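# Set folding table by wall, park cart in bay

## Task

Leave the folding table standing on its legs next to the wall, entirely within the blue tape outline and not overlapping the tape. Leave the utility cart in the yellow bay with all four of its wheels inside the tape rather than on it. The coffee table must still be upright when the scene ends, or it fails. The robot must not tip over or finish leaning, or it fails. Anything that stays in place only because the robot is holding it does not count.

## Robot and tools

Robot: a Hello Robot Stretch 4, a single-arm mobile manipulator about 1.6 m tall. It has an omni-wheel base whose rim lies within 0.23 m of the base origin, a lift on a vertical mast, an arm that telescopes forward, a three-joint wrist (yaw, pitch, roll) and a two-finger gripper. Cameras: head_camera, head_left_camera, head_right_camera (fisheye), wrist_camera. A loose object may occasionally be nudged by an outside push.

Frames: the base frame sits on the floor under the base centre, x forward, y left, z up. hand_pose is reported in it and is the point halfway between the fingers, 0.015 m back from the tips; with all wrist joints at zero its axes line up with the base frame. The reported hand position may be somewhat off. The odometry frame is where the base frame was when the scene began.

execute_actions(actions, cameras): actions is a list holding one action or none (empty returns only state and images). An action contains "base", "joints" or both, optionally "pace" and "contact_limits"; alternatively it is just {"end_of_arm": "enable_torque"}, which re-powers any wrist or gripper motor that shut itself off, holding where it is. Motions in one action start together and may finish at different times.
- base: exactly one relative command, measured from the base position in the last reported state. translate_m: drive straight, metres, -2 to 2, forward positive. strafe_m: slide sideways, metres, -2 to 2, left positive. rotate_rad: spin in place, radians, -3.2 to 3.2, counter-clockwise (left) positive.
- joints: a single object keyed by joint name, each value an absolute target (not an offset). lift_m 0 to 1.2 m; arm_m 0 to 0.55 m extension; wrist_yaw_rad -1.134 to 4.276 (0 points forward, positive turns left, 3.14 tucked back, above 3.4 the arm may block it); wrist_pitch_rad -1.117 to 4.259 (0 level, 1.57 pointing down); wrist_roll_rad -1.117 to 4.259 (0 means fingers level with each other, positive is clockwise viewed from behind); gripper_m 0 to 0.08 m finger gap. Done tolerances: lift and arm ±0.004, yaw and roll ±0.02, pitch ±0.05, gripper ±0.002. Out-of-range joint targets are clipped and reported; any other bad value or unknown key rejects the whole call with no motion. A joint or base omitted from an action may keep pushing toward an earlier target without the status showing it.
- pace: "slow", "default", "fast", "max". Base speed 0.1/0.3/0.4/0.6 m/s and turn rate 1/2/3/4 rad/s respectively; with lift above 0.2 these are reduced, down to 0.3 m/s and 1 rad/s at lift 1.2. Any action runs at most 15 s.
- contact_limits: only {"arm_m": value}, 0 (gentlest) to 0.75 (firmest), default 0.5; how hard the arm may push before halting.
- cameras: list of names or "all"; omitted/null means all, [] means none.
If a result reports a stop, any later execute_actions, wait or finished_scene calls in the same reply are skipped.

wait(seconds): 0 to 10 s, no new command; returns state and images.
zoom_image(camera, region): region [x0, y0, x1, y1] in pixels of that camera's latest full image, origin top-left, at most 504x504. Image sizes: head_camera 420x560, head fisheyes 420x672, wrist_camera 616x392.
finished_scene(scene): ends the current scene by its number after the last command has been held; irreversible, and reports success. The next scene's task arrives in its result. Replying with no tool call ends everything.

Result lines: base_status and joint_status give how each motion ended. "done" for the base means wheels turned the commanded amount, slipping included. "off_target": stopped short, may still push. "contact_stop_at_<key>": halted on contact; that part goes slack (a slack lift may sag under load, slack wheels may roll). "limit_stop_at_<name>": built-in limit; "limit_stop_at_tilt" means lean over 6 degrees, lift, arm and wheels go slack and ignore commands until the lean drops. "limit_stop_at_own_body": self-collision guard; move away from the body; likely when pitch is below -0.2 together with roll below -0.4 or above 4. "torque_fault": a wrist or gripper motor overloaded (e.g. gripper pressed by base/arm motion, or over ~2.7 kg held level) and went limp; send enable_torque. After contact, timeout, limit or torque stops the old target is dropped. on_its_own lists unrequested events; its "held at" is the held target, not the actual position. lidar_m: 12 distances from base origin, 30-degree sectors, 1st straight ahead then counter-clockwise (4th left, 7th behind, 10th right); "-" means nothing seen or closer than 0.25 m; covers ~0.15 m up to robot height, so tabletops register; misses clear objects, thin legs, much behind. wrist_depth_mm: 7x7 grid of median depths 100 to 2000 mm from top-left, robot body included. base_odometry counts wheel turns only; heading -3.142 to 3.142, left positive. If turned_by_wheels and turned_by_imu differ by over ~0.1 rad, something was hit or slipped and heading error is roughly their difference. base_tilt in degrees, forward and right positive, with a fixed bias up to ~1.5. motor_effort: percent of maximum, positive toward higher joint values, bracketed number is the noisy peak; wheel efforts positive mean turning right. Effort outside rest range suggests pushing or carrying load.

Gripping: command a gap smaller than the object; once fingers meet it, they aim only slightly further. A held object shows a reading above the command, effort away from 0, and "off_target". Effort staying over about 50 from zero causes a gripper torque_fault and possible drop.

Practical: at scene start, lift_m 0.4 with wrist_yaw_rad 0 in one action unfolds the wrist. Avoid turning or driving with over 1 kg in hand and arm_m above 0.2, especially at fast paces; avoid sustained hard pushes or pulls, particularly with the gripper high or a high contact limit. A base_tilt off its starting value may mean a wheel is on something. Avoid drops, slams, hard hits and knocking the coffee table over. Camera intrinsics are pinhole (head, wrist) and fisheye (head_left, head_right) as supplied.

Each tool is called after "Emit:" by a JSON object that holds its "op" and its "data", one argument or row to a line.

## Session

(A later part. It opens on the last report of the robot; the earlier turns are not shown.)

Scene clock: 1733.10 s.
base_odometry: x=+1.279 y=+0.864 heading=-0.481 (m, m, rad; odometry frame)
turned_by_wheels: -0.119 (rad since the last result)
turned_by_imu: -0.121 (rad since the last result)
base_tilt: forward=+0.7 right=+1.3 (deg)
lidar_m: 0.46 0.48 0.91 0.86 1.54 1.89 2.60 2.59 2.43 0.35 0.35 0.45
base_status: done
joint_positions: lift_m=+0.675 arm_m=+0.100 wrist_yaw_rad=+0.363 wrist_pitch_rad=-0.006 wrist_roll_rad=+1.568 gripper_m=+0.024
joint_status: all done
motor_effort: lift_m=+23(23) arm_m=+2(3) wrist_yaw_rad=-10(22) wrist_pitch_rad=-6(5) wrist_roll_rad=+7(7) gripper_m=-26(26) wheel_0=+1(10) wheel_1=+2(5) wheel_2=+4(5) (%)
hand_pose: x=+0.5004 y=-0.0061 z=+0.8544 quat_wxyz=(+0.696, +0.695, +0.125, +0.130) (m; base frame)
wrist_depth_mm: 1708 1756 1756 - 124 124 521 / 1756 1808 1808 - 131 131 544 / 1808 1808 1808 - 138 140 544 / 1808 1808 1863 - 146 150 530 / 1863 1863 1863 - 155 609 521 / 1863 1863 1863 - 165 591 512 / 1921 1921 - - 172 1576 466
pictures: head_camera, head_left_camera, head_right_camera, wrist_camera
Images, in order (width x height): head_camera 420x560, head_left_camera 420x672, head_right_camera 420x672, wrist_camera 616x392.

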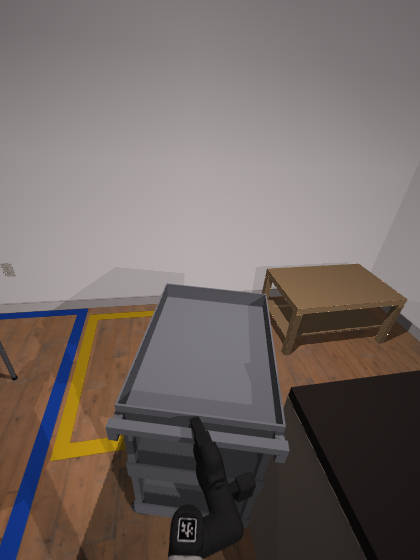

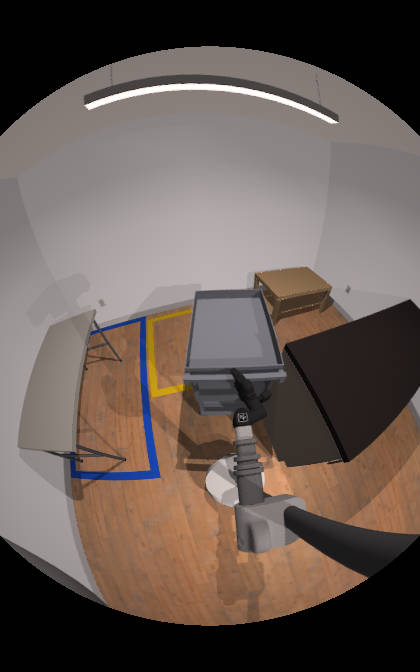

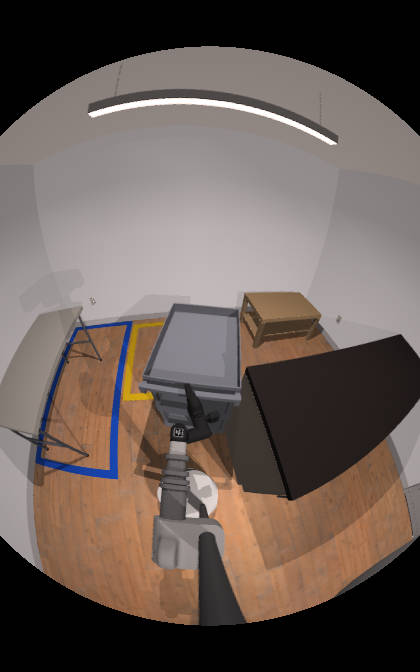

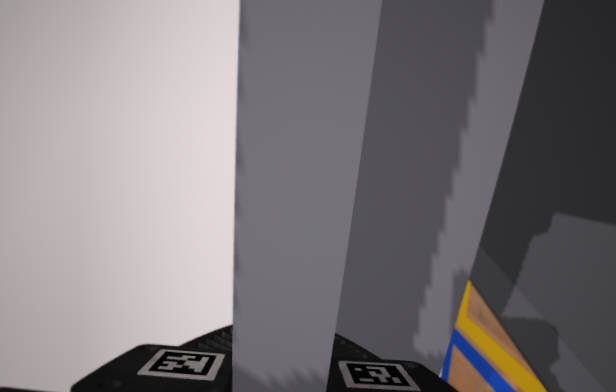

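Emit:
{"op": "execute_actions", "data": {
  "actions": [
    {"joints":{"wrist_yaw_rad":0.15},"pace":"slow"}
  ],
  "cameras": []
}}

Emit:
{"op": "execute_actions", "data": {
  "actions": [
    {"joints":{"wrist_yaw_rad":-0.05},"pace":"slow"}
  ]
}}

Scene clock: 1739.63 s.
base_odometry: x=+1.279 y=+0.864 heading=-0.479 (m, m, rad; odometry frame)
turned_by_wheels: +0.002 (rad since the last result)
turned_by_imu: +0.002 (rad since the last result)
base_tilt: forward=+0.7 right=+1.2 (deg)
lidar_m: 0.42 0.44 0.90 0.86 1.54 1.90 2.58 2.60 2.40 0.35 0.35 0.44
base_status: not commanded
joint_positions: lift_m=+0.675 arm_m=+0.100 wrist_yaw_rad=+0.178 wrist_pitch_rad=-0.006 wrist_roll_rad=+1.568 gripper_m=+0.024
joint_status: wrist_yaw_rad off_target (ended at +0.178, target +0.150)
on_its_own: wrist_yaw_rad is at rest, and its effort (-82) is outside its rest range (-13 to +13)
motor_effort: lift_m=+23(23) arm_m=+1(2) wrist_yaw_rad=-82(83) wrist_pitch_rad=-3(5) wrist_roll_rad=+7(6) gripper_m=-26(26) wheel_0=+19(19) wheel_1=+7(7) wheel_2=+12(13) (%)
hand_pose: x=+0.4956 y=-0.0483 z=+0.8544 quat_wxyz=(+0.705, +0.703, +0.061, +0.065) (m; base frame)
wrist_depth_mm: 1921 1863 1921 - 147 148 1138 / 1863 1863 1921 - 150 153 544 / 1808 1863 1863 - 154 157 539 / 1808 1808 1863 - 158 615 530 / 1756 1808 1863 - 162 640 521 / 1808 1756 1808 101 167 647 512 / 1756 1863 104 103 169 585 504
pictures: none
No camera images: the call's "cameras" was empty. Leave "cameras" out to get every camera's image.

Scene clock: 1740.33 s.
torque_fault: wrist_yaw_rad switched itself off since the last result.
base_odometry: x=+1.279 y=+0.864 heading=-0.482 (m, m, rad; odometry frame)
turned_by_wheels: -0.003 (rad since the last result)
turned_by_imu: -0.003 (rad since the last result)
base_tilt: forward=+0.7 right=+1.3 (deg)
lidar_m: 0.42 0.47 0.93 0.84 1.55 1.91 2.58 2.58 2.42 0.33 0.35 0.44
base_status: not commanded
joint_positions: lift_m=+0.675 arm_m=+0.100 wrist_yaw_rad=+0.232 wrist_pitch_rad=-0.008 wrist_roll_rad=+1.568 gripper_m=+0.024
joint_status: wrist_yaw_rad torque_fault (moved +0.054 of -0.228)
on_its_own: wrist_yaw_rad is off since a torque_fault, until you send "end_of_arm": "enable_torque" (your -0.050 is given up)
motor_effort: lift_m=+23(23) arm_m=+2(2) wrist_yaw_rad=+0(100) wrist_pitch_rad=-2(6) wrist_roll_rad=+6(7) gripper_m=-26(25) wheel_0=+1(23) wheel_1=+2(7) wheel_2=+1(16) (%)
hand_pose: x=+0.4977 y=-0.0361 z=+0.8547 quat_wxyz=(+0.703, +0.702, +0.079, +0.085) (m; base frame)
wrist_depth_mm: 1863 1921 1921 - 143 145 530 / 1863 1808 1921 - 147 149 539 / 1808 1921 1863 - 151 154 535 / 1808 1863 1863 - 156 621 530 / 1863 1808 1863 - 161 640 525 / 1808 1808 1863 165 166 634 512 / 1808 1756 103 102 169 597 504
pictures: head_camera, head_left_camera, head_right_camera, wrist_camera
Images, in order (width x height): head_camera 420x560, head_left_camera 420x672, head_right_camera 420x672, wrist_camera 616x392.

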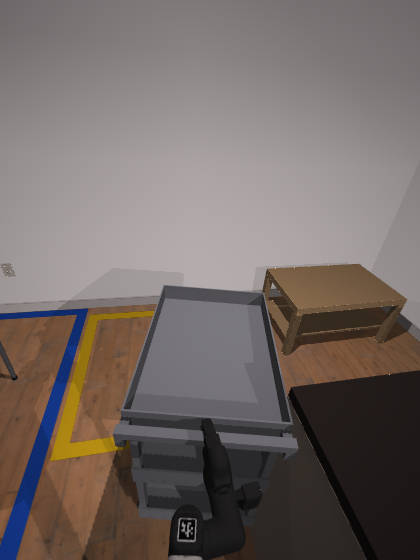

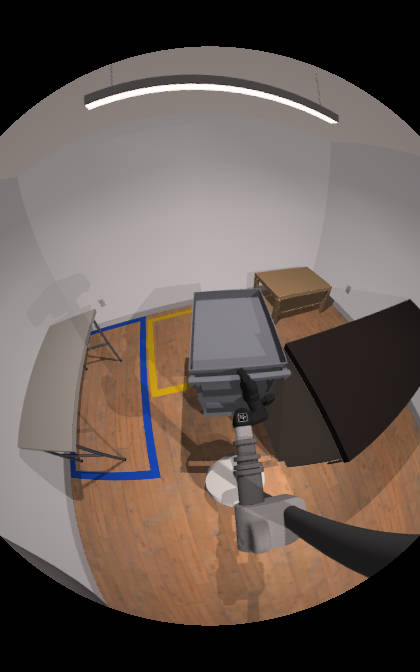

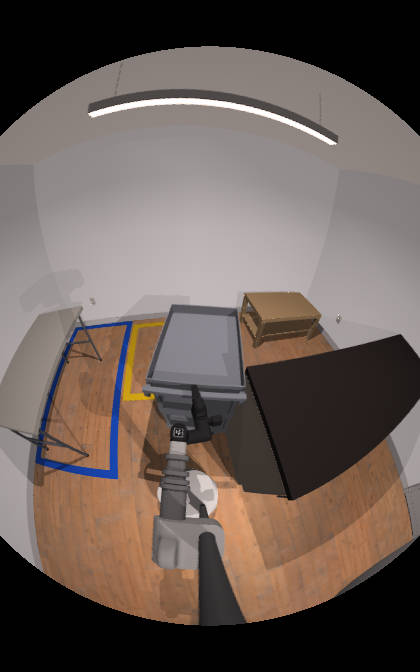

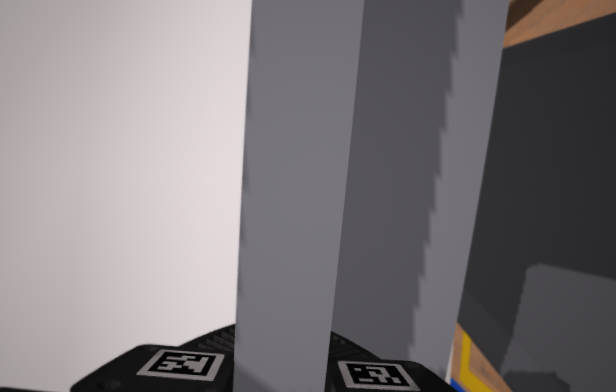

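Emit:
{"op": "execute_actions", "data": {
  "actions": [
    {"end_of_arm":"enable_torque"}
  ],
  "cameras": []
}}

Emit:
{"op": "execute_actions", "data": {
  "actions": [
    {"joints":{"arm_m":0.22},"pace":"slow"}
  ]
}}

Scene clock: 1748.57 s.
base_odometry: x=+1.279 y=+0.864 heading=-0.482 (m, m, rad; odometry frame)
turned_by_wheels: +0.000 (rad since the last result)
turned_by_imu: -0.001 (rad since the last result)
base_tilt: forward=+0.7 right=+1.3 (deg)
lidar_m: 0.43 0.45 0.91 0.87 1.55 1.89 2.56 2.60 2.40 0.36 0.35 0.44
base_status: not commanded
joint_positions: lift_m=+0.675 arm_m=+0.100 wrist_yaw_rad=+0.232 wrist_pitch_rad=-0.008 wrist_roll_rad=+1.568 gripper_m=+0.024
joint_status: not commanded
end_of_arm: enable_torque: each motor that was off is on again
on_its_own: wrist_yaw_rad is held at +0.232, not at your -0.050, since a torque_fault
motor_effort: lift_m=+23(23) arm_m=+1(1) wrist_yaw_rad=-1(2) wrist_pitch_rad=-2(0) wrist_roll_rad=+7(7) gripper_m=-26(25) wheel_0=+0(0) wheel_1=+2(2) wheel_2=+2(1) (%)
hand_pose: x=+0.4977 y=-0.0361 z=+0.8547 quat_wxyz=(+0.703, +0.702, +0.079, +0.085) (m; base frame)
wrist_depth_mm: 1808 1808 1921 - 143 145 535 / 1808 1863 1921 - 147 149 544 / 1808 1863 1808 - 151 154 539 / 1808 1863 1863 - 156 621 530 / 1808 1863 1808 - 161 640 521 / 1808 1863 1863 165 166 640 517 / 1808 1808 103 103 169 597 504
pictures: none
No camera images: the call's "cameras" was empty. Leave "cameras" out to get every camera's image.

Scene clock: 1751.07 s.
base_odometry: x=+1.279 y=+0.864 heading=-0.482 (m, m, rad; odometry frame)
turned_by_wheels: +0.000 (rad since the last result)
turned_by_imu: -0.001 (rad since the last result)
base_tilt: forward=+0.7 right=+1.3 (deg)
lidar_m: 0.56 0.58 0.92 0.87 1.55 1.92 2.56 2.60 2.40 0.34 0.36 0.46
base_status: not commanded
joint_positions: lift_m=+0.675 arm_m=+0.219 wrist_yaw_rad=+0.228 wrist_pitch_rad=-0.009 wrist_roll_rad=+1.568 gripper_m=+0.024
joint_status: all done
on_its_own: wrist_yaw_rad is held at +0.232, not at your -0.050, since a torque_fault
motor_effort: lift_m=+23(23) arm_m=+6(6) wrist_yaw_rad=+12(11) wrist_pitch_rad=+1(3) wrist_roll_rad=+7(7) gripper_m=-26(26) wheel_0=+1(1) wheel_1=+2(3) wheel_2=+0(1) (%)
hand_pose: x=+0.6168 y=-0.0371 z=+0.8549 quat_wxyz=(+0.703, +0.702, +0.077, +0.084) (m; base frame)
wrist_depth_mm: 1756 1808 1756 - 141 142 535 / 1708 1756 1756 - 145 146 544 / 1708 1756 1808 - 150 153 539 / 1708 1708 1756 - 154 627 530 / 1661 1708 1756 - 160 640 521 / 1661 1708 1708 - 166 627 517 / 1661 1708 104 102 169 591 500
pictures: head_camera, head_left_camera, head_right_camera, wrist_camera
Images, in order (width x height): head_camera 420x560, head_left_camera 420x672, head_right_camera 420x672, wrist_camera 616x392.

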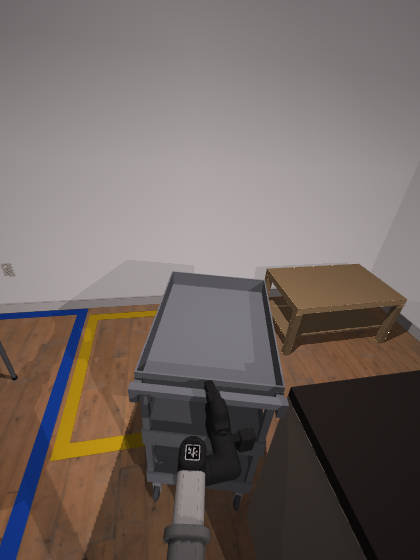

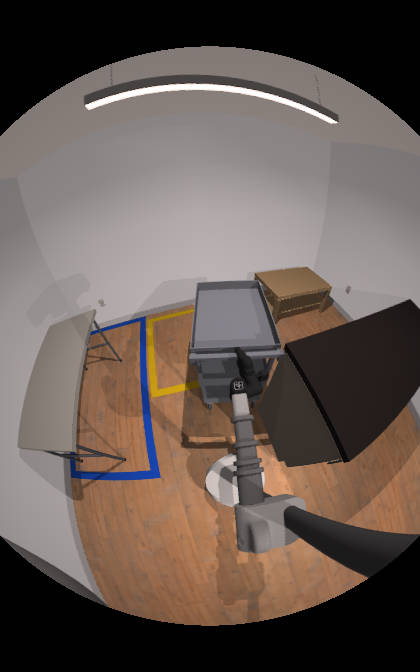

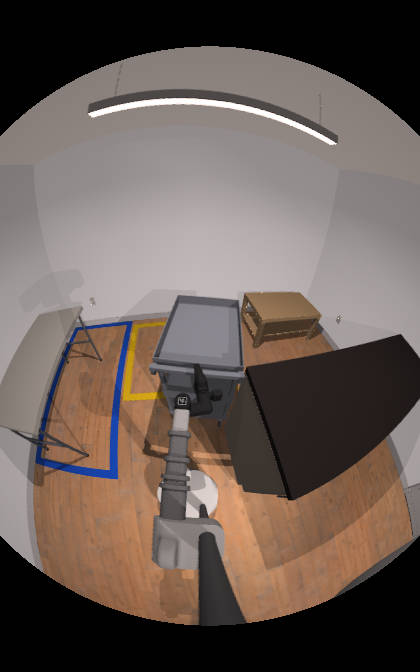

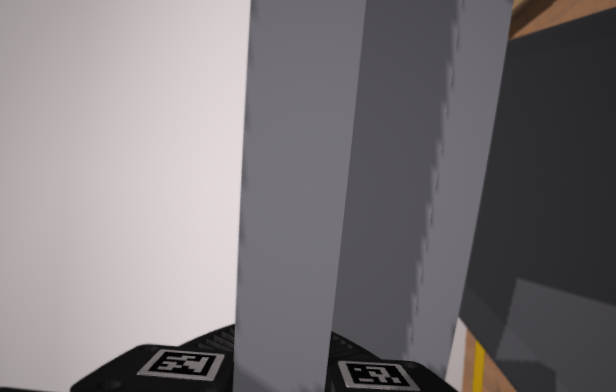

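Emit:
{"op": "execute_actions", "data": {
  "actions": [
    {"joints":{"arm_m":0.32},"pace":"slow"}
  ],
  "cameras": []
}}

Emit:
{"op": "execute_actions", "data": {
  "actions": [
    {"base":{"rotate_rad":-0.13},"joints":{"wrist_yaw_rad":0.33},"pace":"slow"}
  ]
}}

Scene clock: 1758.17 s.
base_odometry: x=+1.279 y=+0.864 heading=-0.482 (m, m, rad; odometry frame)
turned_by_wheels: -0.001 (rad since the last result)
turned_by_imu: -0.002 (rad since the last result)
base_tilt: forward=+0.7 right=+1.4 (deg)
lidar_m: 0.65 1.56 0.92 0.86 1.53 1.89 2.59 2.57 2.41 0.35 0.36 0.43
base_status: not commanded
joint_positions: lift_m=+0.675 arm_m=+0.319 wrist_yaw_rad=+0.225 wrist_pitch_rad=-0.009 wrist_roll_rad=+1.568 gripper_m=+0.024
joint_status: all done
on_its_own: wrist_yaw_rad is held at +0.232, not at your -0.050, since a torque_fault; wrist_yaw_rad is at rest, and its effort (+21) is outside its rest range (-13 to +13)
motor_effort: lift_m=+23(23) arm_m=+6(6) wrist_yaw_rad=+21(22) wrist_pitch_rad=+3(4) wrist_roll_rad=+7(6) gripper_m=-26(26) wheel_0=-2(2) wheel_1=+1(2) wheel_2=-3(3) (%)
hand_pose: x=+0.7167 y=-0.0379 z=+0.8550 quat_wxyz=(+0.703, +0.702, +0.076, +0.082) (m; base frame)
wrist_depth_mm: 1618 1661 1661 - 138 139 521 / 1661 1618 1708 - 143 144 544 / 1618 1661 1661 - 148 150 535 / 1537 1618 1618 - 153 621 535 / 1576 1618 1618 - 159 627 525 / 1537 1618 1661 - 166 627 512 / 1576 1576 105 102 169 1499 500
pictures: none
No camera images: the call's "cameras" was empty. Leave "cameras" out to get every camera's image.

Scene clock: 1759.17 s.
base_odometry: x=+1.279 y=+0.864 heading=-0.612 (m, m, rad; odometry frame)
turned_by_wheels: -0.129 (rad since the last result)
turned_by_imu: -0.131 (rad since the last result)
base_tilt: forward=+0.7 right=+1.4 (deg)
lidar_m: 0.64 0.66 0.99 0.84 1.55 1.75 2.58 2.57 2.65 0.35 0.34 0.41
base_status: done
joint_positions: lift_m=+0.675 arm_m=+0.319 wrist_yaw_rad=+0.333 wrist_pitch_rad=-0.008 wrist_roll_rad=+1.568 gripper_m=+0.024
joint_status: all done
motor_effort: lift_m=+23(23) arm_m=+3(6) wrist_yaw_rad=-9(50) wrist_pitch_rad=-1(1) wrist_roll_rad=+7(7) gripper_m=-26(26) wheel_0=+3(13) wheel_1=+2(11) wheel_2=+3(12) (%)
hand_pose: x=+0.7199 y=-0.0132 z=+0.8547 quat_wxyz=(+0.698, +0.697, +0.114, +0.120) (m; base frame)
wrist_depth_mm: 1708 1708 1708 - 151 154 1229 / 1618 1661 1708 - 154 157 517 / 1661 1661 1618 - 157 634 539 / 1618 1661 1661 - 160 621 525 / 1618 1618 1618 131 163 647 521 / 1618 1576 1661 102 167 640 512 / 1576 1576 104 104 168 615 500
pictures: head_camera, head_left_camera, head_right_camera, wrist_camera
Images, in order (width x height): head_camera 420x560, head_left_camera 420x672, head_right_camera 420x672, wrist_camera 616x392.

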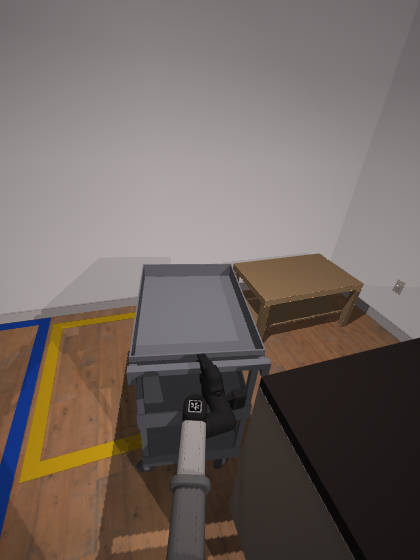

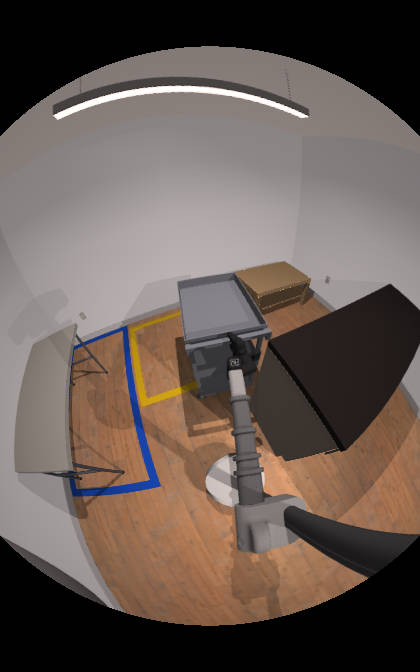

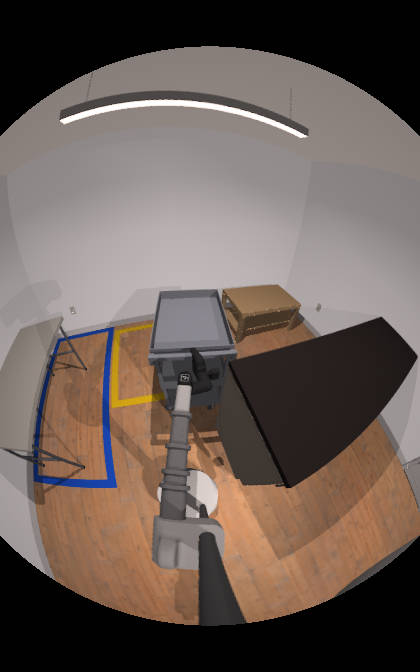

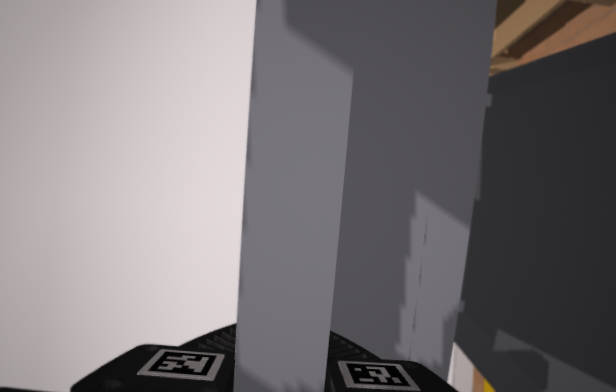

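Emit:
{"op": "execute_actions", "data": {
  "actions": [
    {"joints":{"arm_m":0.44},"pace":"slow"}
  ]
}}

Scene clock: 1768.73 s.
base_odometry: x=+1.278 y=+0.864 heading=-0.612 (m, m, rad; odometry frame)
turned_by_wheels: -0.001 (rad since the last result)
turned_by_imu: -0.002 (rad since the last result)
base_tilt: forward=+0.7 right=+1.3 (deg)
lidar_m: 0.76 0.78 1.00 0.85 1.54 1.76 2.58 2.58 2.63 0.37 0.33 0.41
base_status: not commanded
joint_positions: lift_m=+0.675 arm_m=+0.439 wrist_yaw_rad=+0.329 wrist_pitch_rad=-0.008 wrist_roll_rad=+1.568 gripper_m=+0.024
joint_status: all done
motor_effort: lift_m=+23(23) arm_m=+6(9) wrist_yaw_rad=+3(9) wrist_pitch_rad=+0(1) wrist_roll_rad=+7(6) gripper_m=-26(26) wheel_0=+1(3) wheel_1=+1(2) wheel_2=-1(3) (%)
hand_pose: x=+0.8394 y=-0.0141 z=+0.8547 quat_wxyz=(+0.698, +0.697, +0.113, +0.119) (m; base frame)
wrist_depth_mm: 1537 1576 1576 - 153 155 1182 / 1499 1576 1576 - 156 158 521 / 1537 1576 1576 - 158 634 539 / 1499 1499 1576 - 161 627 530 / 1499 1537 1499 101 163 640 525 / 1464 1464 1499 102 167 640 512 / 1464 1499 104 104 168 615 500
pictures: head_camera, head_left_camera, head_right_camera, wrist_camera
Images, in order (width x height): head_camera 420x560, head_left_camera 420x672, head_right_camera 420x672, wrist_camera 616x392.

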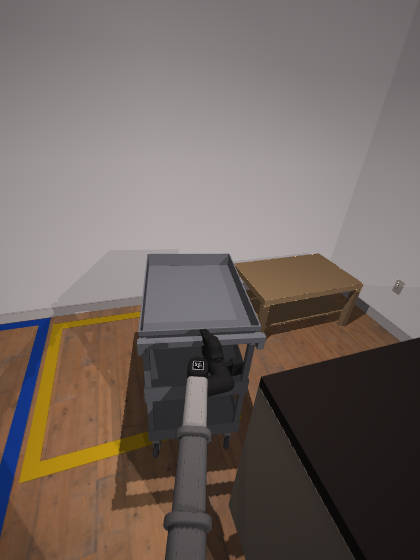

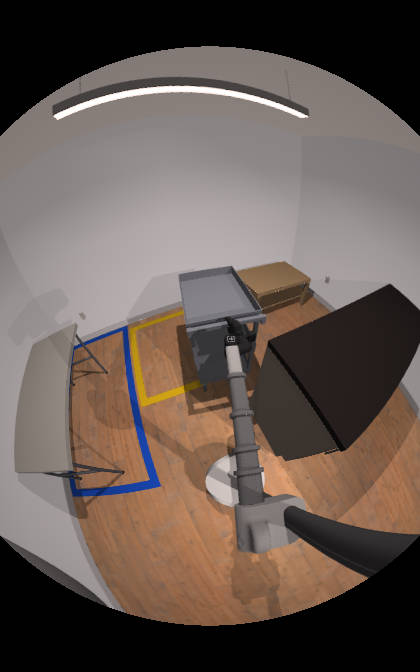

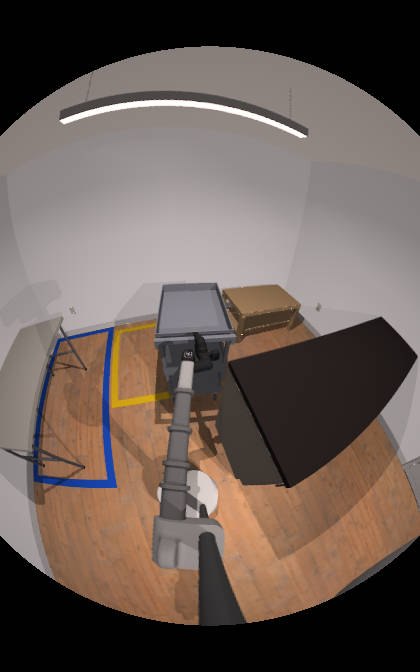

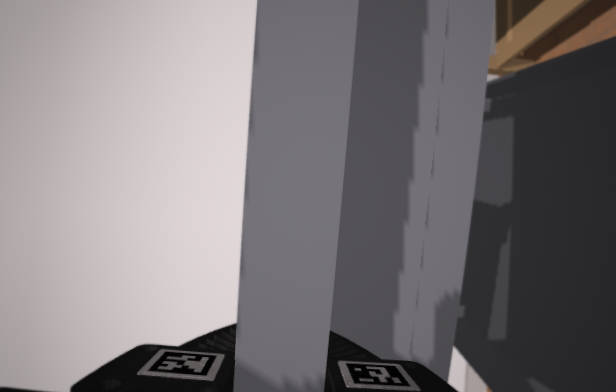

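Emit:
{"op": "execute_actions", "data": {
  "actions": [
    {"joints":{"arm_m":0.55},"pace":"slow"}
  ],
  "cameras": []
}}

Emit:
{"op": "execute_actions", "data": {
  "actions": [
    {"base":{"translate_m":0.06},"pace":"slow"}
  ],
  "cameras": ["head_camera","head_left_camera"]
}}

Emit:
{"op": "zoom_image", "data": {
  "camera": "head_camera",
  "region": [100,300,340,520]
}}

Scene clock: 1783.60 s.
base_odometry: x=+1.278 y=+0.864 heading=-0.613 (m, m, rad; odometry frame)
turned_by_wheels: +0.000 (rad since the last result)
turned_by_imu: -0.001 (rad since the last result)
base_tilt: forward=+0.7 right=+1.4 (deg)
lidar_m: 0.86 2.10 1.02 0.85 1.54 1.73 2.60 2.58 2.63 0.36 0.36 0.39
base_status: not commanded
joint_positions: lift_m=+0.675 arm_m=+0.549 wrist_yaw_rad=+0.327 wrist_pitch_rad=-0.008 wrist_roll_rad=+1.568 gripper_m=+0.024
joint_status: all done
motor_effort: lift_m=+23(23) arm_m=+6(7) wrist_yaw_rad=+8(8) wrist_pitch_rad=-1(1) wrist_roll_rad=+6(7) gripper_m=-25(25) wheel_0=-1(1) wheel_1=+1(1) wheel_2=-3(3) (%)
hand_pose: x=+0.9493 y=-0.0145 z=+0.8548 quat_wxyz=(+0.698, +0.697, +0.112, +0.118) (m; base frame)
wrist_depth_mm: 1430 1464 1464 - 154 155 1118 / 1430 1464 1464 - 156 158 517 / 1430 1464 1430 - 158 634 539 / 1397 1430 1464 - 161 627 530 / 1366 1397 1430 101 163 654 525 / 1366 1366 1397 102 167 634 512 / 1366 1366 104 104 167 615 504
pictures: none
No camera images: the call's "cameras" was empty. Leave "cameras" out to get every camera's image.

Scene clock: 1785.43 s.
base_odometry: x=+1.327 y=+0.829 heading=-0.613 (m, m, rad; odometry frame)
turned_by_wheels: -0.001 (rad since the last result)
turned_by_imu: -0.002 (rad since the last result)
base_tilt: forward=+0.7 right=+1.4 (deg)
lidar_m: 0.87 2.06 1.02 0.87 1.55 1.77 2.65 2.64 2.58 0.33 0.31 0.38
base_status: done
joint_positions: lift_m=+0.675 arm_m=+0.549 wrist_yaw_rad=+0.327 wrist_pitch_rad=-0.008 wrist_roll_rad=+1.568 gripper_m=+0.024
joint_status: not commanded
motor_effort: lift_m=+23(23) arm_m=+5(6) wrist_yaw_rad=+8(8) wrist_pitch_rad=+3(4) wrist_roll_rad=+7(7) gripper_m=-26(26) wheel_0=-1(2) wheel_1=+1(1) wheel_2=-6(11) (%)
hand_pose: x=+0.9494 y=-0.0145 z=+0.8549 quat_wxyz=(+0.698, +0.697, +0.112, +0.118) (m; base frame)
wrist_depth_mm: 1366 1430 1464 - 153 154 1078 / 1397 1397 1397 - 155 157 517 / 1366 1366 1397 - 158 634 539 / 1308 1366 1397 - 160 627 535 / 1336 1336 1366 101 163 647 521 / 1308 1366 1366 102 166 634 512 / 1308 1336 104 104 168 609 504
pictures: head_camera, head_left_camera
Images, in order (width x height): head_camera 420x560, head_left_camera 420x672.

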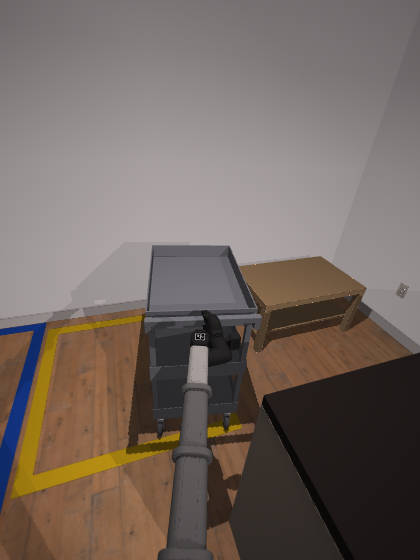

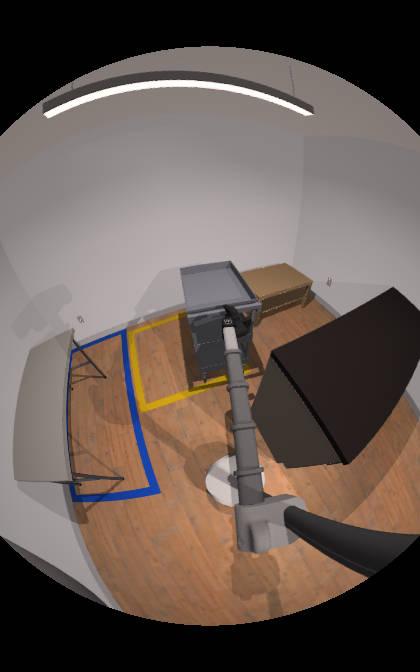

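Region (100, 300, 340, 520) of head_camera's 420x560 image, scaled by 2.100, with more detail than that image has; it fills the top 462 rows of this view, and the rest is white.

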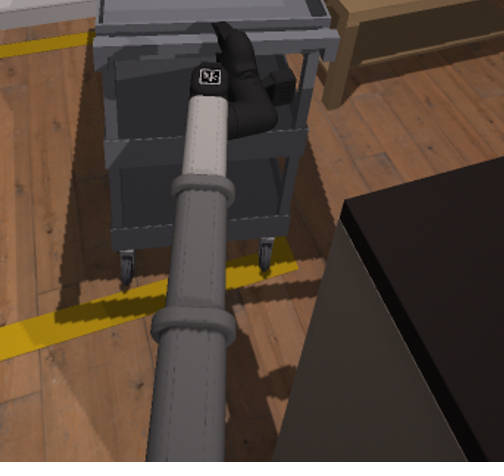

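Emit:
{"op": "execute_actions", "data": {
  "actions": [
    {"base":{"rotate_rad":0.13},"joints":{"wrist_yaw_rad":0.08},"pace":"slow"}
  ],
  "cameras": []
}}

Emit:
{"op": "execute_actions", "data": {
  "actions": [
    {"base":{"strafe_m":0.1},"joints":{"arm_m":0.2},"pace":"slow"}
  ]
}}

Scene clock: 1794.90 s.
base_odometry: x=+1.327 y=+0.829 heading=-0.483 (m, m, rad; odometry frame)
turned_by_wheels: +0.130 (rad since the last result)
turned_by_imu: +0.131 (rad since the last result)
base_tilt: forward=+0.7 right=+1.3 (deg)
lidar_m: 0.89 1.58 0.92 0.85 1.56 1.92 2.65 2.64 2.41 0.33 0.34 0.42
base_status: done
joint_positions: lift_m=+0.675 arm_m=+0.550 wrist_yaw_rad=+0.080 wrist_pitch_rad=-0.009 wrist_roll_rad=+1.568 gripper_m=+0.024
joint_status: all done
motor_effort: lift_m=+23(23) arm_m=+2(5) wrist_yaw_rad=-2(30) wrist_pitch_rad=+5(6) wrist_roll_rad=+7(7) gripper_m=-26(26) wheel_0=+0(16) wheel_1=-2(6) wheel_2=+1(11) (%)
hand_pose: x=+0.9395 y=-0.0701 z=+0.8551 quat_wxyz=(+0.707, +0.706, +0.025, +0.032) (m; base frame)
wrist_depth_mm: 1464 1499 1537 - 153 154 1042 / 1464 1430 1464 - 155 157 517 / 1397 1397 1430 - 158 634 539 / 1336 1366 1397 - 161 627 525 / 1336 1366 1336 101 163 654 525 / 1281 1281 1308 102 166 634 517 / 1255 1281 104 104 168 621 508
pictures: none
No camera images: the call's "cameras" was empty. Leave "cameras" out to get every camera's image.

Scene clock: 1799.67 s.
base_odometry: x=+1.374 y=+0.918 heading=-0.483 (m, m, rad; odometry frame)
turned_by_wheels: +0.000 (rad since the last result)
turned_by_imu: -0.001 (rad since the last result)
base_tilt: forward=+0.7 right=+1.3 (deg)
lidar_m: 0.55 0.62 0.82 0.75 1.47 1.79 2.66 2.67 2.50 0.44 0.43 0.53
base_status: done
joint_positions: lift_m=+0.675 arm_m=+0.201 wrist_yaw_rad=+0.088 wrist_pitch_rad=-0.007 wrist_roll_rad=+1.568 gripper_m=+0.024
joint_status: all done
on_its_own: wrist_yaw_rad is at rest, and its effort (-25) is outside its rest range (-13 to +13)
motor_effort: lift_m=+23(23) arm_m=-5(11) wrist_yaw_rad=-25(25) wrist_pitch_rad=+0(4) wrist_roll_rad=+7(7) gripper_m=-26(26) wheel_0=+1(14) wheel_1=+2(1) wheel_2=+3(1) (%)
hand_pose: x=+0.5914 y=-0.0683 z=+0.8546 quat_wxyz=(+0.707, +0.706, +0.029, +0.034) (m; base frame)
wrist_depth_mm: 1808 1808 1863 - 141 142 521 / 1756 1808 1863 - 145 147 544 / 1708 1756 1756 - 150 153 539 / 1661 1756 1708 - 156 615 530 / 1618 1661 1661 - 160 647 521 / 1576 1661 1618 - 167 634 512 / 1537 1576 103 103 171 585 504
pictures: head_camera, head_left_camera, head_right_camera, wrist_camera
Images, in order (width x height): head_camera 420x560, head_left_camera 420x672, head_right_camera 420x672, wrist_camera 616x392.

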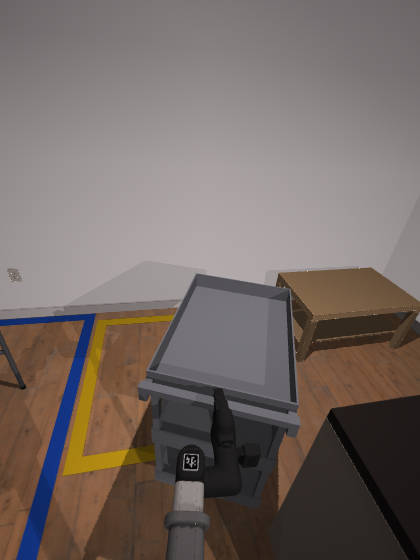

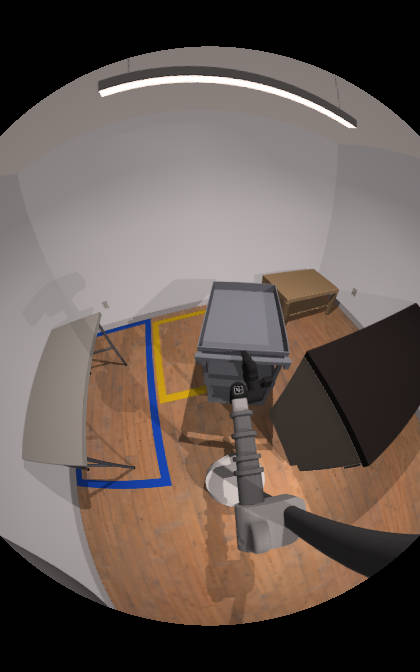

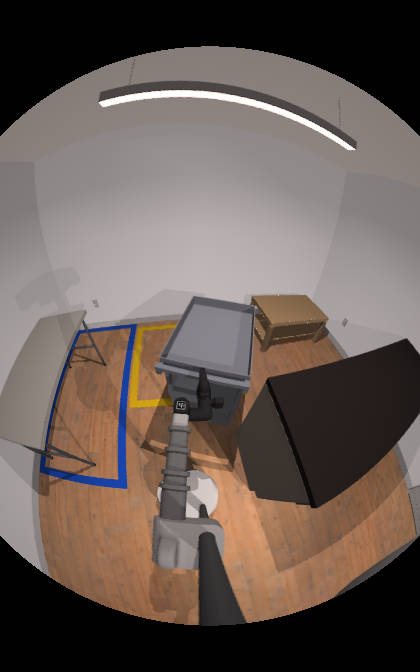

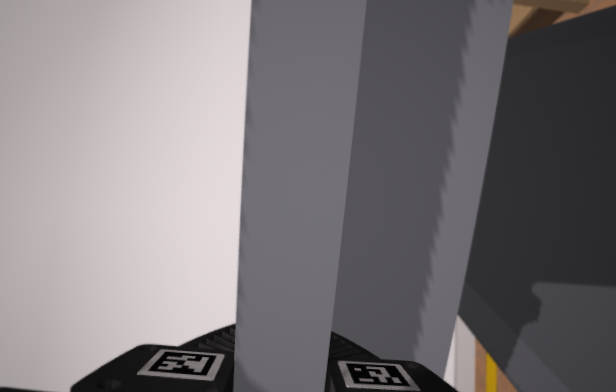

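Emit:
{"op": "execute_actions", "data": {
  "actions": [
    {"base":{"strafe_m":0.12},"joints":{"arm_m":0.0,"wrist_yaw_rad":0.02},"pace":"slow"}
  ],
  "cameras": []
}}

Emit:
{"op": "execute_actions", "data": {
  "actions": [
    {"base":{"translate_m":-0.2},"joints":{"arm_m":0.06},"pace":"slow"}
  ]
}}

Scene clock: 1814.07 s.
base_odometry: x=+1.430 y=+1.024 heading=-0.483 (m, m, rad; odometry frame)
turned_by_wheels: +0.000 (rad since the last result)
turned_by_imu: -0.002 (rad since the last result)
base_tilt: forward=+0.7 right=+1.3 (deg)
lidar_m: 0.35 0.44 0.67 0.63 1.33 1.67 2.68 2.71 2.62 0.55 0.38 0.35
base_status: done
joint_positions: lift_m=+0.675 arm_m=+0.001 wrist_yaw_rad=+0.025 wrist_pitch_rad=-0.006 wrist_roll_rad=+1.568 gripper_m=+0.024
joint_status: all done
on_its_own: wrist_yaw_rad is at rest, and its effort (-15) is outside its rest range (-13 to +13)
motor_effort: lift_m=+23(23) arm_m=-6(11) wrist_yaw_rad=-15(45) wrist_pitch_rad=-7(7) wrist_roll_rad=+7(7) gripper_m=-25(26) wheel_0=-1(16) wheel_1=+1(2) wheel_2=+1(6) (%)
hand_pose: x=+0.3870 y=-0.0821 z=+0.8543 quat_wxyz=(+0.708, +0.706, +0.007, +0.011) (m; base frame)
wrist_depth_mm: - - - - 134 136 517 / - - - - 140 142 549 / 1983 1921 - - 146 148 539 / 1921 1863 1983 - 152 615 530 / 1808 1863 1863 - 159 634 521 / 1756 1756 1863 - 167 597 512 / 1708 1708 105 103 172 1537 480
pictures: none
No camera images: the call's "cameras" was empty. Leave "cameras" out to get every camera's image.

Scene clock: 1817.33 s.
base_odometry: x=+1.253 y=+1.117 heading=-0.482 (m, m, rad; odometry frame)
turned_by_wheels: +0.000 (rad since the last result)
turned_by_imu: +0.002 (rad since the last result)
base_tilt: forward=+0.7 right=+1.3 (deg)
lidar_m: 0.41 0.47 0.68 0.80 1.31 1.60 2.47 2.50 2.67 0.57 0.59 0.40
base_status: done
joint_positions: lift_m=+0.675 arm_m=+0.060 wrist_yaw_rad=+0.028 wrist_pitch_rad=-0.006 wrist_roll_rad=+1.568 gripper_m=+0.024
joint_status: all done
on_its_own: wrist_yaw_rad is at rest, and its effort (-23) is outside its rest range (-13 to +13)
motor_effort: lift_m=+23(23) arm_m=+3(5) wrist_yaw_rad=-23(27) wrist_pitch_rad=-7(9) wrist_roll_rad=+7(7) gripper_m=-25(26) wheel_0=+1(3) wheel_1=-1(5) wheel_2=+5(10) (%)
hand_pose: x=+0.4455 y=-0.0815 z=+0.8543 quat_wxyz=(+0.708, +0.706, +0.008, +0.012) (m; base frame)
wrist_depth_mm: - - - - 137 138 521 / - - - - 142 145 544 / - - - - 148 151 530 / - 1983 - - 154 621 530 / 1983 1983 - - 160 640 517 / 1863 1921 1983 - 167 621 512 / 1863 1863 104 103 171 1618 488
pictures: head_camera, head_left_camera, head_right_camera, wrist_camera
Images, in order (width x height): head_camera 420x560, head_left_camera 420x672, head_right_camera 420x672, wrist_camera 616x392.

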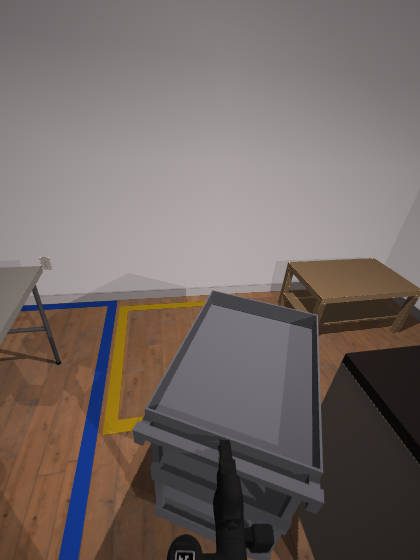

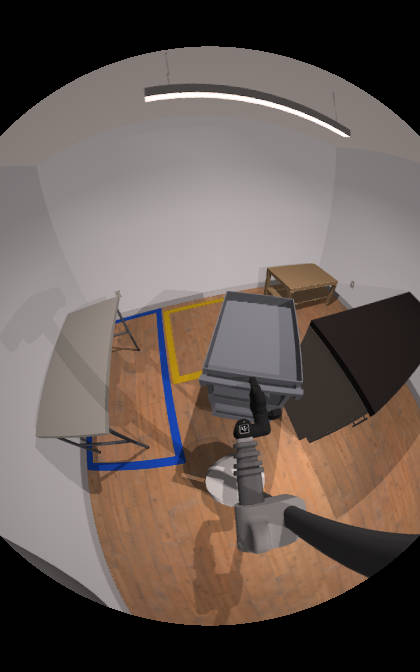

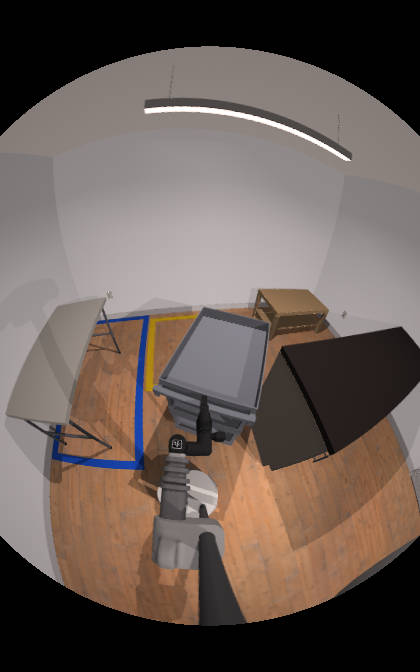

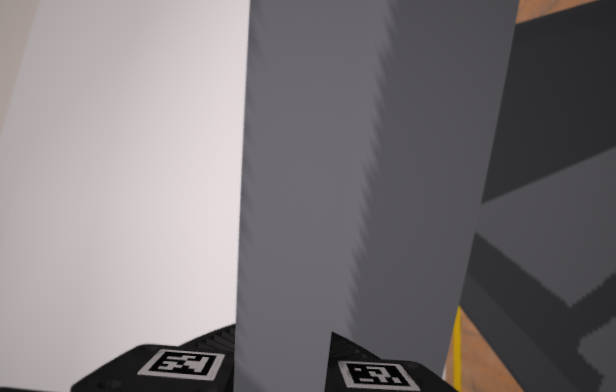

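Emit:
{"op": "execute_actions", "data": {
  "actions": [
    {"base":{"rotate_rad":0.12},"joints":{"wrist_yaw_rad":-0.09},"pace":"slow"}
  ],
  "cameras": []
}}

Emit:
{"op": "execute_actions", "data": {
  "actions": [
    {"base":{"strafe_m":-0.13},"joints":{"wrist_yaw_rad":0.02},"pace":"slow"}
  ],
  "cameras": []
}}

Emit:
{"op": "execute_actions", "data": {
  "actions": [
    {"base":{"strafe_m":-0.13},"joints":{"wrist_yaw_rad":0.12},"pace":"slow"}
  ]
}}

Scene clock: 1824.97 s.
base_odometry: x=+1.253 y=+1.117 heading=-0.363 (m, m, rad; odometry frame)
turned_by_wheels: +0.119 (rad since the last result)
turned_by_imu: +0.120 (rad since the last result)
base_tilt: forward=+0.7 right=+1.4 (deg)
lidar_m: 0.42 0.92 0.67 1.09 1.34 1.77 2.49 2.54 2.57 0.58 0.60 0.37
base_status: done
joint_positions: lift_m=+0.675 arm_m=+0.060 wrist_yaw_rad=-0.097 wrist_pitch_rad=-0.007 wrist_roll_rad=+1.568 gripper_m=+0.024
joint_status: all done
on_its_own: wrist_yaw_rad is at rest, and its effort (+19) is outside its rest range (-13 to +13)
motor_effort: lift_m=+23(23) arm_m=+2(2) wrist_yaw_rad=+19(39) wrist_pitch_rad=-5(7) wrist_roll_rad=+7(7) gripper_m=-26(26) wheel_0=-4(7) wheel_1=-2(8) wheel_2=-5(7) (%)
hand_pose: x=+0.4338 y=-0.1076 z=+0.8545 quat_wxyz=(+0.707, +0.705, -0.036, -0.032) (m; base frame)
wrist_depth_mm: - - - - 135 137 521 / - - - - 140 142 544 / - - - - 146 148 539 / 1983 - - - 153 615 530 / 1863 1983 1983 - 159 640 521 / 1921 1921 1921 - 167 603 512 / 1863 1921 103 103 172 1576 480
pictures: none
No camera images: the call's "cameras" was empty. Leave "cameras" out to get every camera's image.

Scene clock: 1827.43 s.
base_odometry: x=+1.206 y=+0.995 heading=-0.362 (m, m, rad; odometry frame)
turned_by_wheels: +0.001 (rad since the last result)
turned_by_imu: +0.002 (rad since the last result)
base_tilt: forward=+0.7 right=+1.3 (deg)
lidar_m: 0.39 0.48 0.78 1.17 1.46 1.91 2.48 2.52 2.43 0.46 0.47 0.37
base_status: done
joint_positions: lift_m=+0.675 arm_m=+0.060 wrist_yaw_rad=+0.026 wrist_pitch_rad=-0.006 wrist_roll_rad=+1.568 gripper_m=+0.024
joint_status: all done
on_its_own: wrist_yaw_rad is at rest, and its effort (-17) is outside its rest range (-13 to +13)
motor_effort: lift_m=+23(23) arm_m=+2(2) wrist_yaw_rad=-17(40) wrist_pitch_rad=-3(3) wrist_roll_rad=+7(6) gripper_m=-26(26) wheel_0=+7(9) wheel_1=+2(10) wheel_2=+2(9) (%)
hand_pose: x=+0.4454 y=-0.0820 z=+0.8544 quat_wxyz=(+0.708, +0.706, +0.007, +0.011) (m; base frame)
wrist_depth_mm: - - - - 137 139 521 / - - - - 142 144 549 / 1983 - - - 148 150 539 / 1983 1983 - - 153 621 530 / 1983 1983 - - 160 640 521 / 1921 1921 1983 - 167 621 512 / 1808 1921 104 103 171 1576 496
pictures: none
No camera images: the call's "cameras" was empty. Leave "cameras" out to get every camera's image.

Scene clock: 1829.87 s.
base_odometry: x=+1.160 y=+0.874 heading=-0.361 (m, m, rad; odometry frame)
turned_by_wheels: +0.002 (rad since the last result)
turned_by_imu: +0.002 (rad since the last result)
base_tilt: forward=+0.7 right=+1.3 (deg)
lidar_m: 0.39 0.44 0.90 1.13 1.60 2.06 2.45 2.50 2.28 0.34 0.33 0.41
base_status: done
joint_positions: lift_m=+0.675 arm_m=+0.060 wrist_yaw_rad=+0.136 wrist_pitch_rad=-0.006 wrist_roll_rad=+1.568 gripper_m=+0.024
joint_status: all done
on_its_own: wrist_yaw_rad is at rest, and its effort (-48) is outside its rest range (-13 to +13)
motor_effort: lift_m=+23(23) arm_m=+2(2) wrist_yaw_rad=-48(48) wrist_pitch_rad=-5(4) wrist_roll_rad=+7(6) gripper_m=-25(26) wheel_0=+16(19) wheel_1=+2(13) wheel_2=+4(6) (%)
hand_pose: x=+0.4531 y=-0.0577 z=+0.8545 quat_wxyz=(+0.706, +0.705, +0.046, +0.051) (m; base frame)
wrist_depth_mm: 1983 1983 - - 144 145 530 / 1983 1983 - - 147 150 549 / 1983 1983 - - 152 155 535 / 1921 1921 - - 156 627 530 / - - 1983 - 161 647 521 / 1983 1983 - 164 167 640 512 / - 1983 104 103 169 597 504
pictures: head_camera, head_left_camera, head_right_camera, wrist_camera
Images, in order (width x height): head_camera 420x560, head_left_camera 420x672, head_right_camera 420x672, wrist_camera 616x392.

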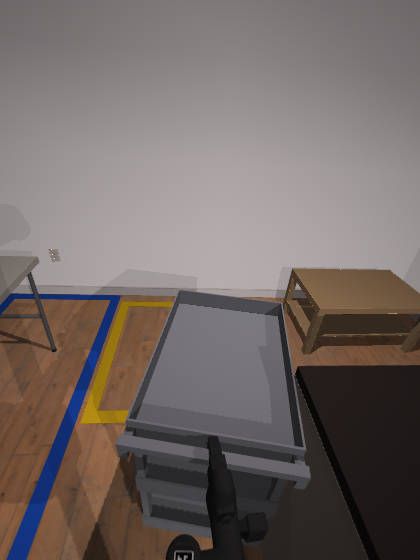

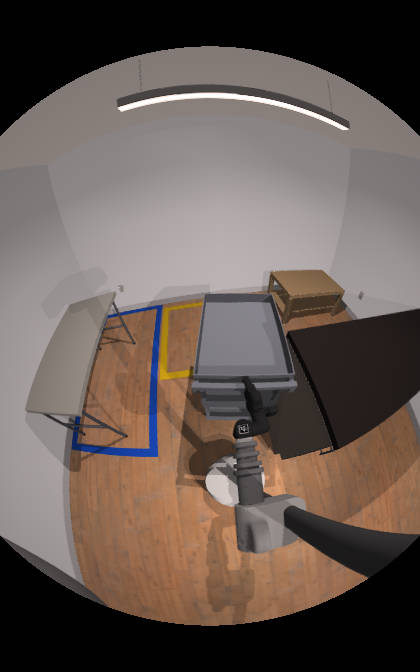

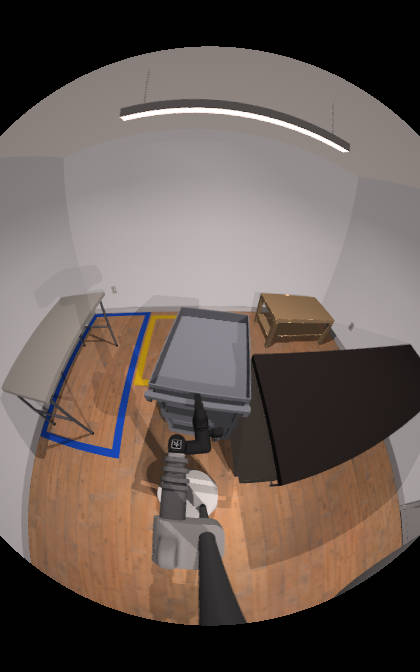

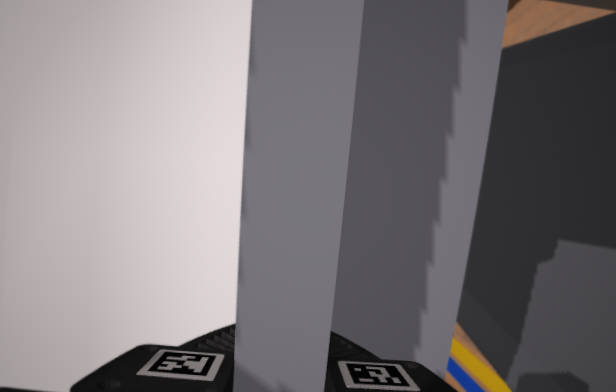

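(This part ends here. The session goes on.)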